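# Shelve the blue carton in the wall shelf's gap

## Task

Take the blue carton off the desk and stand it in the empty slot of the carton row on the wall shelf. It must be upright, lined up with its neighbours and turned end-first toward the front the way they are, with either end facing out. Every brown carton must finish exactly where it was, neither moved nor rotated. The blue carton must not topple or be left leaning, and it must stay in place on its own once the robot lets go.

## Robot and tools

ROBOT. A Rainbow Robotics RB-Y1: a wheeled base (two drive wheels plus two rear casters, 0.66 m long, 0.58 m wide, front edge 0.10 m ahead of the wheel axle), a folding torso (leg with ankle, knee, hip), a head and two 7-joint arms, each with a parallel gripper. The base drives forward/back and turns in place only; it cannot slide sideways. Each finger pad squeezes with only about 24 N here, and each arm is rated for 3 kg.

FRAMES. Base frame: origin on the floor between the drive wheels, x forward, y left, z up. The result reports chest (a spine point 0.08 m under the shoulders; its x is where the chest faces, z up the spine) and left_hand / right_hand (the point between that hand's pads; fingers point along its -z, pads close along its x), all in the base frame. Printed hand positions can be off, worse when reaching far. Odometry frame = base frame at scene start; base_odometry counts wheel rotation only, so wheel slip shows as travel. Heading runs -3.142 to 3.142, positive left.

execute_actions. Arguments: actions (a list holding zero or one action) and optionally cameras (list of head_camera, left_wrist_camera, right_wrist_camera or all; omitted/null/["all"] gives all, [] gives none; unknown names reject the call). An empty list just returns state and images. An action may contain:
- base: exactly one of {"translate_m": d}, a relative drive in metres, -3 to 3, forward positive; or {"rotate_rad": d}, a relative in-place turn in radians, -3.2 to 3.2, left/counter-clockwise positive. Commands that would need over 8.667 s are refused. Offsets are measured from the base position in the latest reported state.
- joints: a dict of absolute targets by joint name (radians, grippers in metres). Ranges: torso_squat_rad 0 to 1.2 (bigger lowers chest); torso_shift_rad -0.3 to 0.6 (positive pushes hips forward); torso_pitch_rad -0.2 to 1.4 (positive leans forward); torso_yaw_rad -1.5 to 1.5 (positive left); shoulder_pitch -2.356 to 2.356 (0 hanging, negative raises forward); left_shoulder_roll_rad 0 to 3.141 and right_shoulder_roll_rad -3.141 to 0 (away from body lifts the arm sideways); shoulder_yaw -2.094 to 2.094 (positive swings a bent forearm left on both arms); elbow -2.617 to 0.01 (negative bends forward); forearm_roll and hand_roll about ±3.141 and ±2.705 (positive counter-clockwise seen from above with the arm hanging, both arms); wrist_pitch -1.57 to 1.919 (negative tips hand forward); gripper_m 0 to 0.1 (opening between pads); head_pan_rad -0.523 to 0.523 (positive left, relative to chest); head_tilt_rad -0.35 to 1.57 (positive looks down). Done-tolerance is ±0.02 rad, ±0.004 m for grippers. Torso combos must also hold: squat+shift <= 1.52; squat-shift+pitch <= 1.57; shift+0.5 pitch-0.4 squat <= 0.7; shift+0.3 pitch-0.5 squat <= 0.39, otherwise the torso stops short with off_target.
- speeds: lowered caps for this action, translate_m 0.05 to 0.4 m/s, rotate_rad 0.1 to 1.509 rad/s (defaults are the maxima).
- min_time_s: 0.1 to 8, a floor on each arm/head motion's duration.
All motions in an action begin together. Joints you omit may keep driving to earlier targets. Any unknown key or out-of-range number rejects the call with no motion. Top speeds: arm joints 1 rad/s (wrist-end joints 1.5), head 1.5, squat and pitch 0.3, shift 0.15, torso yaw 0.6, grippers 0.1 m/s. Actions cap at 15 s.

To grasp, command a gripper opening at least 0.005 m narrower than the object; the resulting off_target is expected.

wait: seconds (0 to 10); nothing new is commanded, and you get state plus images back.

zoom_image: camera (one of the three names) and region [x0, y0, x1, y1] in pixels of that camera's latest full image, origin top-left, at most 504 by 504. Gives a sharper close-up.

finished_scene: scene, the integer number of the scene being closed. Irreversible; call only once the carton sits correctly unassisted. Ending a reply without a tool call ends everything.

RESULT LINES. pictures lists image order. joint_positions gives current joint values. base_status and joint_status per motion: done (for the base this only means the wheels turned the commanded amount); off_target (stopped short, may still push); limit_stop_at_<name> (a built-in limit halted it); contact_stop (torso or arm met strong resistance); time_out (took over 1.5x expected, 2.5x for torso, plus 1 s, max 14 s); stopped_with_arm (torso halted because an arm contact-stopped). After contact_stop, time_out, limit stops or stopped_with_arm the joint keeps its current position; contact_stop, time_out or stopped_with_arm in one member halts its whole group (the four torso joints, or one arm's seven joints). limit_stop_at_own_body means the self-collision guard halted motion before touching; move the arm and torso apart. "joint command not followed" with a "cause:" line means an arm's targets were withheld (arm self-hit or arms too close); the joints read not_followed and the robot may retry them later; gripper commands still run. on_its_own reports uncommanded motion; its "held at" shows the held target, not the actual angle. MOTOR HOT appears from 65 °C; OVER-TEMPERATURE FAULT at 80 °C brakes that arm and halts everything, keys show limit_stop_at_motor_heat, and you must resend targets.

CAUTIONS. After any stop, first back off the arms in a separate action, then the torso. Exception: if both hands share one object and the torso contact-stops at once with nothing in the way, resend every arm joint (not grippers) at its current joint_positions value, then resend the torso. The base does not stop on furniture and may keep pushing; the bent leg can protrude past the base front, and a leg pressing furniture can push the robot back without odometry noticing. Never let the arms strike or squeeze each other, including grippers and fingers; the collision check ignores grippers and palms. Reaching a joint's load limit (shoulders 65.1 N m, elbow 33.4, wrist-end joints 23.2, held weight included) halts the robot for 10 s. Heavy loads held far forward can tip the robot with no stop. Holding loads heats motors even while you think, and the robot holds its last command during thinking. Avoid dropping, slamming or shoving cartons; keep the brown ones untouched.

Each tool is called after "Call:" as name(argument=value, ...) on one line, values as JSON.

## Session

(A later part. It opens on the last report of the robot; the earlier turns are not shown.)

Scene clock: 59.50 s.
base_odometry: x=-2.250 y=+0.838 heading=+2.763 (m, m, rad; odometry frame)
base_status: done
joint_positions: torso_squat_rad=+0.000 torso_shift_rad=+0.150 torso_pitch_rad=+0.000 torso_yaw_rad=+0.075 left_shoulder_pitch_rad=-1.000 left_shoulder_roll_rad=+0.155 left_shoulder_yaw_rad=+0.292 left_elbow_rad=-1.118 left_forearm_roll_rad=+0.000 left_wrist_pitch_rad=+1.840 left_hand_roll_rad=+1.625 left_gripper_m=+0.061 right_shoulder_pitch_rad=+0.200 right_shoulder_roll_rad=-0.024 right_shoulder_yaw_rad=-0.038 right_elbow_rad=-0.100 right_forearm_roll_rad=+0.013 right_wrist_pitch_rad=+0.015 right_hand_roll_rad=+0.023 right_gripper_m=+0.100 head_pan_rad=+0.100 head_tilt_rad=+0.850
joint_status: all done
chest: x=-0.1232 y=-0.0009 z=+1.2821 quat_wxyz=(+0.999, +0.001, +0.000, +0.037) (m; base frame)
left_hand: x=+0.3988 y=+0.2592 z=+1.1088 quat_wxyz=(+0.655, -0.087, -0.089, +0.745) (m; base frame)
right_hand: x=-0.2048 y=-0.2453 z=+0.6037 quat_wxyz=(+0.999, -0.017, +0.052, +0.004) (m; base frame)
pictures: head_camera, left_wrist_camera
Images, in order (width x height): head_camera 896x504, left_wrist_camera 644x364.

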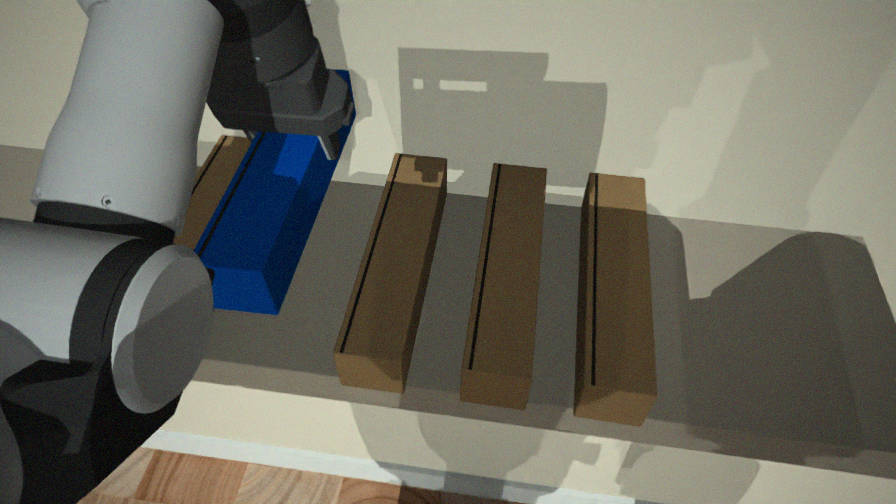

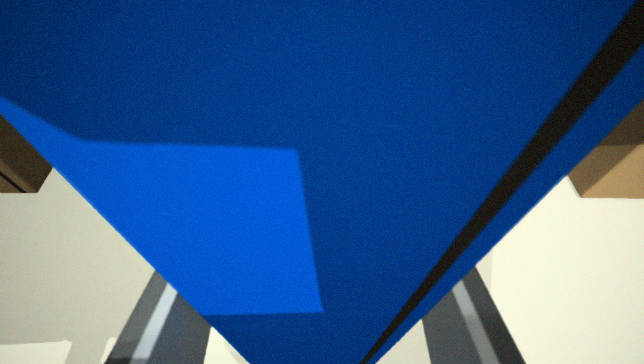

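Call:
execute_actions(actions=[{"joints": {"left_shoulder_pitch_rad": -0.93, "left_shoulder_roll_rad": 0.135, "left_shoulder_yaw_rad": 0.278, "left_elbow_rad": -1.075, "left_wrist_pitch_rad": 1.725}, "min_time_s": 1.0}], cameras=["head_camera", "left_wrist_camera"])

Call:
zoom_image(camera="head_camera", region=[170, 80, 490, 400])

Scene clock: 61.23 s.
base_odometry: x=-2.250 y=+0.838 heading=+2.763 (m, m, rad; odometry frame)
base_status: not commanded
joint_positions: torso_squat_rad=+0.000 torso_shift_rad=+0.150 torso_pitch_rad=+0.000 torso_yaw_rad=+0.075 left_shoulder_pitch_rad=-0.930 left_shoulder_roll_rad=+0.135 left_shoulder_yaw_rad=+0.278 left_elbow_rad=-1.075 left_forearm_roll_rad=+0.000 left_wrist_pitch_rad=+1.725 left_hand_roll_rad=+1.625 left_gripper_m=+0.061 right_shoulder_pitch_rad=+0.200 right_shoulder_roll_rad=-0.024 right_shoulder_yaw_rad=-0.038 right_elbow_rad=-0.100 right_forearm_roll_rad=+0.013 right_wrist_pitch_rad=+0.015 right_hand_roll_rad=+0.023 right_gripper_m=+0.100 head_pan_rad=+0.100 head_tilt_rad=+0.850
joint_status: all done
chest: x=-0.1234 y=-0.0009 z=+1.2821 quat_wxyz=(+0.999, +0.001, +0.000, +0.037) (m; base frame)
left_hand: x=+0.3988 y=+0.2596 z=+1.0641 quat_wxyz=(+0.655, -0.087, -0.090, +0.746) (m; base frame)
right_hand: x=-0.2049 y=-0.2453 z=+0.6037 quat_wxyz=(+0.999, -0.017, +0.051, +0.004) (m; base frame)
pictures: head_camera, left_wrist_camera
Images, in order (width x height): head_camera 896x504, left_wrist_camera 644x364.

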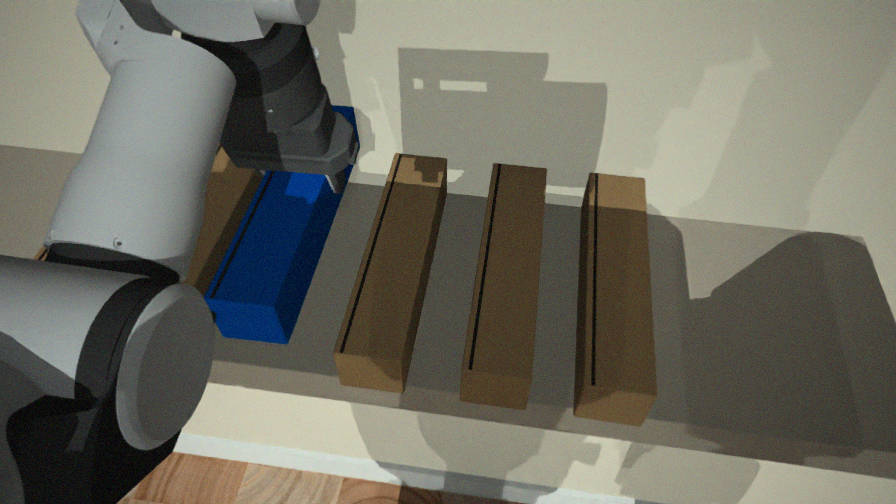

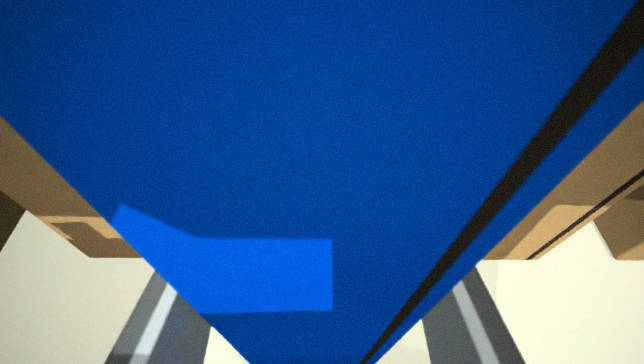

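Region (170, 80, 490, 400) of head_camera's 896x504 image, scaled by 1.575, with more detail than that image has.

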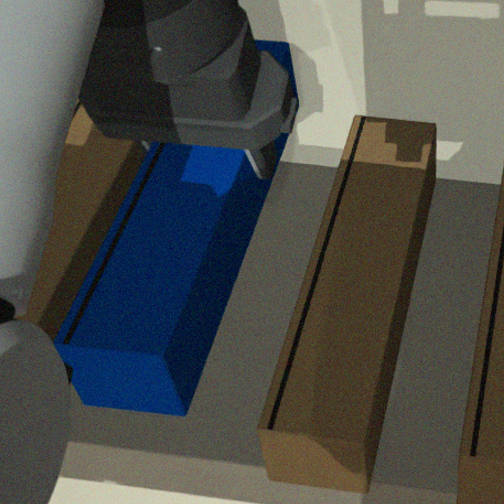

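Call:
execute_actions(actions=[{"joints": {"left_shoulder_pitch_rad": -0.876, "left_shoulder_roll_rad": 0.12, "left_shoulder_yaw_rad": 0.266, "left_elbow_rad": -0.969, "left_wrist_pitch_rad": 1.5645}, "min_time_s": 1.5}], cameras=["head_camera", "left_wrist_camera"])

Scene clock: 64.17 s.
base_odometry: x=-2.250 y=+0.838 heading=+2.763 (m, m, rad; odometry frame)
base_status: not commanded
joint_positions: torso_squat_rad=+0.000 torso_shift_rad=+0.150 torso_pitch_rad=+0.000 torso_yaw_rad=+0.075 left_shoulder_pitch_rad=-0.876 left_shoulder_roll_rad=+0.120 left_shoulder_yaw_rad=+0.266 left_elbow_rad=-0.969 left_forearm_roll_rad=+0.000 left_wrist_pitch_rad=+1.565 left_hand_roll_rad=+1.625 left_gripper_m=+0.061 right_shoulder_pitch_rad=+0.200 right_shoulder_roll_rad=-0.024 right_shoulder_yaw_rad=-0.038 right_elbow_rad=-0.100 right_forearm_roll_rad=+0.013 right_wrist_pitch_rad=+0.015 right_hand_roll_rad=+0.023 right_gripper_m=+0.100 head_pan_rad=+0.100 head_tilt_rad=+0.850
joint_status: all done
chest: x=-0.1234 y=-0.0009 z=+1.2821 quat_wxyz=(+0.999, +0.001, +0.000, +0.037) (m; base frame)
left_hand: x=+0.3987 y=+0.2594 z=+1.0109 quat_wxyz=(+0.655, -0.087, -0.090, +0.745) (m; base frame)
right_hand: x=-0.2049 y=-0.2453 z=+0.6037 quat_wxyz=(+0.999, -0.017, +0.051, +0.004) (m; base frame)
pictures: head_camera, left_wrist_camera
Images, in order (width x height): head_camera 896x504, left_wrist_camera 644x364.

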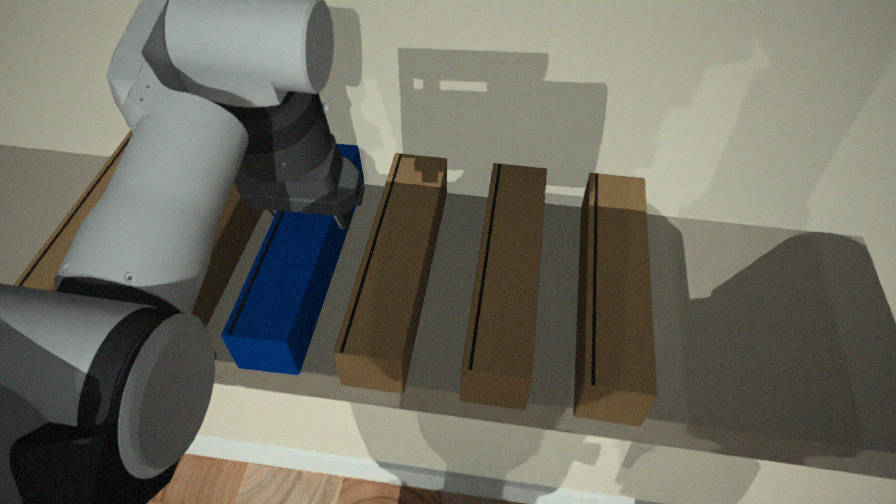

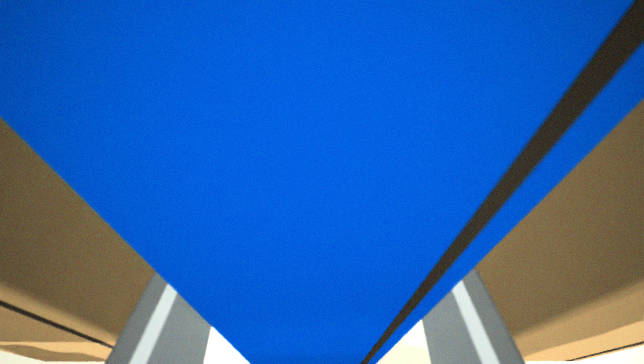

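Call:
zoom_image(camera="head_camera", region=[190, 220, 430, 420])

Region (190, 220, 430, 420) of head_camera's 896x504 image, scaled by 2.100, with more detail than that image has.

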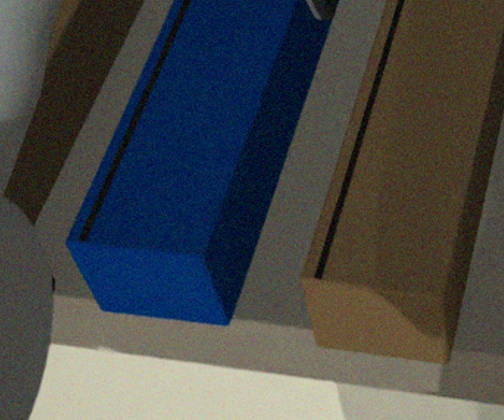

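Call:
execute_actions(actions=[{"joints": {"left_shoulder_pitch_rad": -0.871, "left_shoulder_roll_rad": 0.119, "left_shoulder_yaw_rad": 0.265, "left_elbow_rad": -0.944, "left_wrist_pitch_rad": 1.534}, "min_time_s": 0.8}], cameras=["head_camera", "left_wrist_camera"])

Call:
zoom_image(camera="head_camera", region=[190, 220, 430, 420])

Scene clock: 66.20 s.
base_odometry: x=-2.250 y=+0.838 heading=+2.763 (m, m, rad; odometry frame)
base_status: not commanded
joint_positions: torso_squat_rad=+0.000 torso_shift_rad=+0.150 torso_pitch_rad=-0.001 torso_yaw_rad=+0.075 left_shoulder_pitch_rad=-0.874 left_shoulder_roll_rad=+0.120 left_shoulder_yaw_rad=+0.265 left_elbow_rad=-0.946 left_forearm_roll_rad=+0.000 left_wrist_pitch_rad=+1.534 left_hand_roll_rad=+1.625 left_gripper_m=+0.061 right_shoulder_pitch_rad=+0.200 right_shoulder_roll_rad=-0.024 right_shoulder_yaw_rad=-0.038 right_elbow_rad=-0.100 right_forearm_roll_rad=+0.013 right_wrist_pitch_rad=+0.015 right_hand_roll_rad=+0.023 right_gripper_m=+0.100 head_pan_rad=+0.100 head_tilt_rad=+0.850
joint_status: all done
chest: x=-0.1239 y=-0.0010 z=+1.2821 quat_wxyz=(+0.999, +0.001, +0.000, +0.037) (m; base frame)
left_hand: x=+0.4000 y=+0.2594 z=+1.0048 quat_wxyz=(+0.655, -0.089, -0.092, +0.745) (m; base frame)
right_hand: x=-0.2048 y=-0.2453 z=+0.6036 quat_wxyz=(+0.999, -0.016, +0.051, +0.004) (m; base frame)
pictures: head_camera, left_wrist_camera
Images, in order (width x height): head_camera 896x504, left_wrist_camera 644x364.

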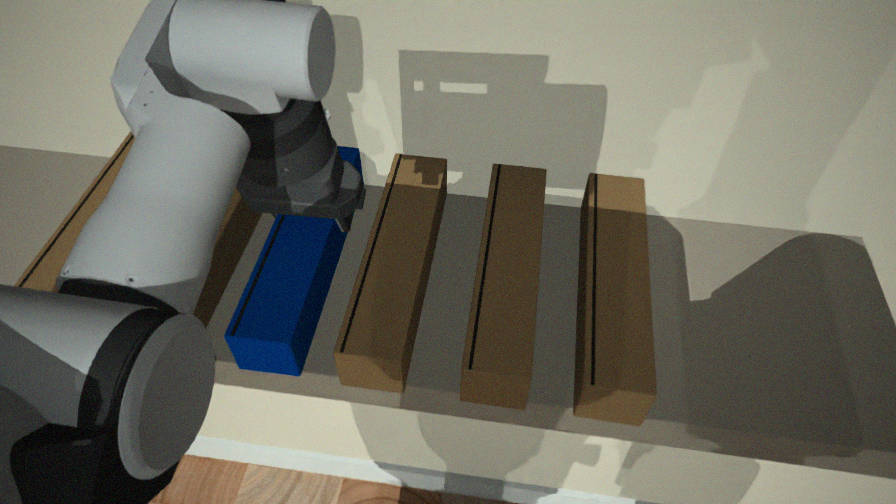

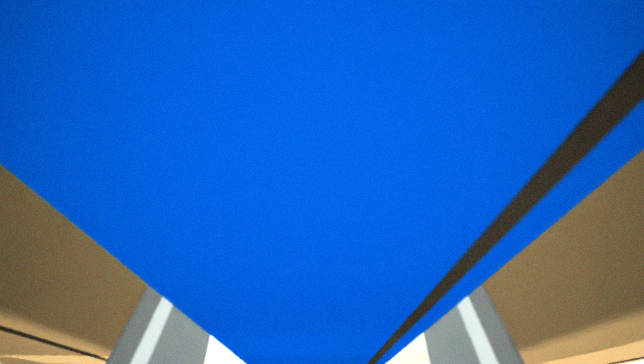

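Region (190, 220, 430, 420) of head_camera's 896x504 image, scaled by 2.100, with more detail than that image has.

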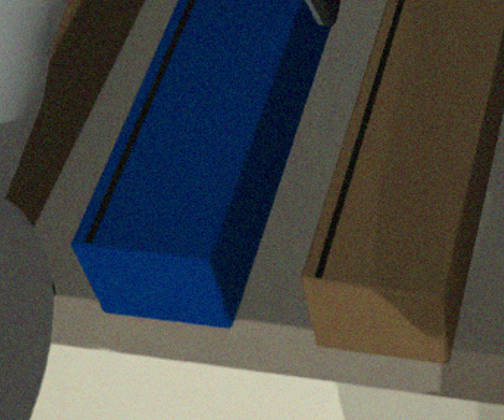

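Call:
execute_actions(actions=[{"joints": {"left_gripper_m": 0.085}}], cameras=[])

Call:
execute_actions(actions=[{"joints": {"left_shoulder_pitch_rad": -1.0, "left_shoulder_roll_rad": 0.155, "left_shoulder_yaw_rad": 0.292, "left_elbow_rad": -1.118, "left_wrist_pitch_rad": 1.84}, "min_time_s": 1.2}], cameras=["head_camera", "left_wrist_camera"])

Scene clock: 67.70 s.
base_odometry: x=-2.250 y=+0.838 heading=+2.763 (m, m, rad; odometry frame)
base_status: not commanded
joint_positions: torso_squat_rad=+0.000 torso_shift_rad=+0.150 torso_pitch_rad=+0.000 torso_yaw_rad=+0.075 left_shoulder_pitch_rad=-0.872 left_shoulder_roll_rad=+0.119 left_shoulder_yaw_rad=+0.265 left_elbow_rad=-0.944 left_forearm_roll_rad=+0.000 left_wrist_pitch_rad=+1.534 left_hand_roll_rad=+1.625 left_gripper_m=+0.085 right_shoulder_pitch_rad=+0.200 right_shoulder_roll_rad=-0.024 right_shoulder_yaw_rad=-0.038 right_elbow_rad=-0.100 right_forearm_roll_rad=+0.013 right_wrist_pitch_rad=+0.015 right_hand_roll_rad=+0.023 right_gripper_m=+0.100 head_pan_rad=+0.100 head_tilt_rad=+0.850
joint_status: all done
chest: x=-0.1234 y=-0.0010 z=+1.2821 quat_wxyz=(+0.999, +0.001, +0.000, +0.037) (m; base frame)
left_hand: x=+0.3989 y=+0.2596 z=+1.0023 quat_wxyz=(+0.655, -0.087, -0.090, +0.745) (m; base frame)
right_hand: x=-0.2048 y=-0.2453 z=+0.6036 quat_wxyz=(+0.999, -0.017, +0.051, +0.004) (m; base frame)
pictures: none
No camera images: the call's "cameras" was empty. Leave "cameras" out to get every camera's image.

Scene clock: 69.20 s.
base_odometry: x=-2.250 y=+0.838 heading=+2.763 (m, m, rad; odometry frame)
base_status: not commanded
joint_positions: torso_squat_rad=+0.000 torso_shift_rad=+0.150 torso_pitch_rad=+0.000 torso_yaw_rad=+0.075 left_shoulder_pitch_rad=-1.000 left_shoulder_roll_rad=+0.155 left_shoulder_yaw_rad=+0.292 left_elbow_rad=-1.118 left_forearm_roll_rad=+0.000 left_wrist_pitch_rad=+1.840 left_hand_roll_rad=+1.625 left_gripper_m=+0.085 right_shoulder_pitch_rad=+0.200 right_shoulder_roll_rad=-0.024 right_shoulder_yaw_rad=-0.038 right_elbow_rad=-0.100 right_forearm_roll_rad=+0.013 right_wrist_pitch_rad=+0.015 right_hand_roll_rad=+0.023 right_gripper_m=+0.100 head_pan_rad=+0.100 head_tilt_rad=+0.850
joint_status: all done
chest: x=-0.1234 y=-0.0010 z=+1.2821 quat_wxyz=(+0.999, +0.001, +0.000, +0.037) (m; base frame)
left_hand: x=+0.3986 y=+0.2590 z=+1.1088 quat_wxyz=(+0.655, -0.087, -0.089, +0.745) (m; base frame)
right_hand: x=-0.2048 y=-0.2453 z=+0.6036 quat_wxyz=(+0.999, -0.017, +0.051, +0.004) (m; base frame)
pictures: head_camera, left_wrist_camera
Images, in order (width x height): head_camera 896x504, left_wrist_camera 644x364.

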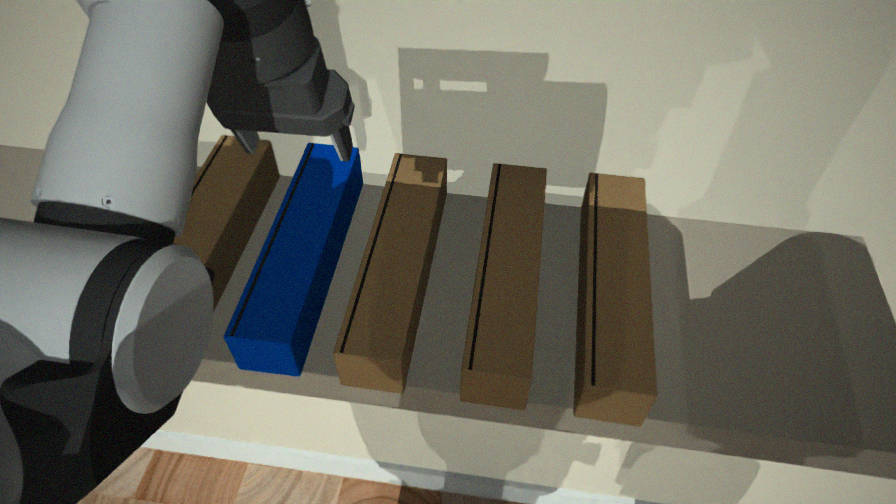

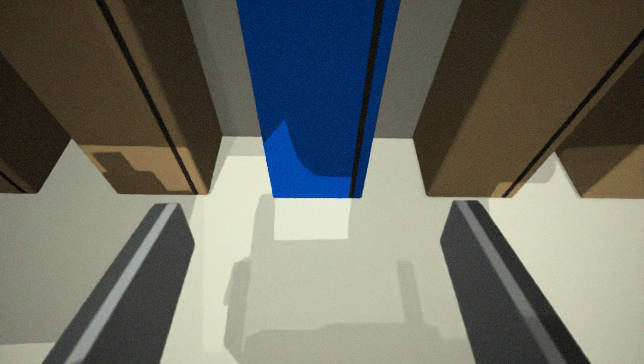

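Call:
finished_scene(scene=2)

The scene is finished: the task was done.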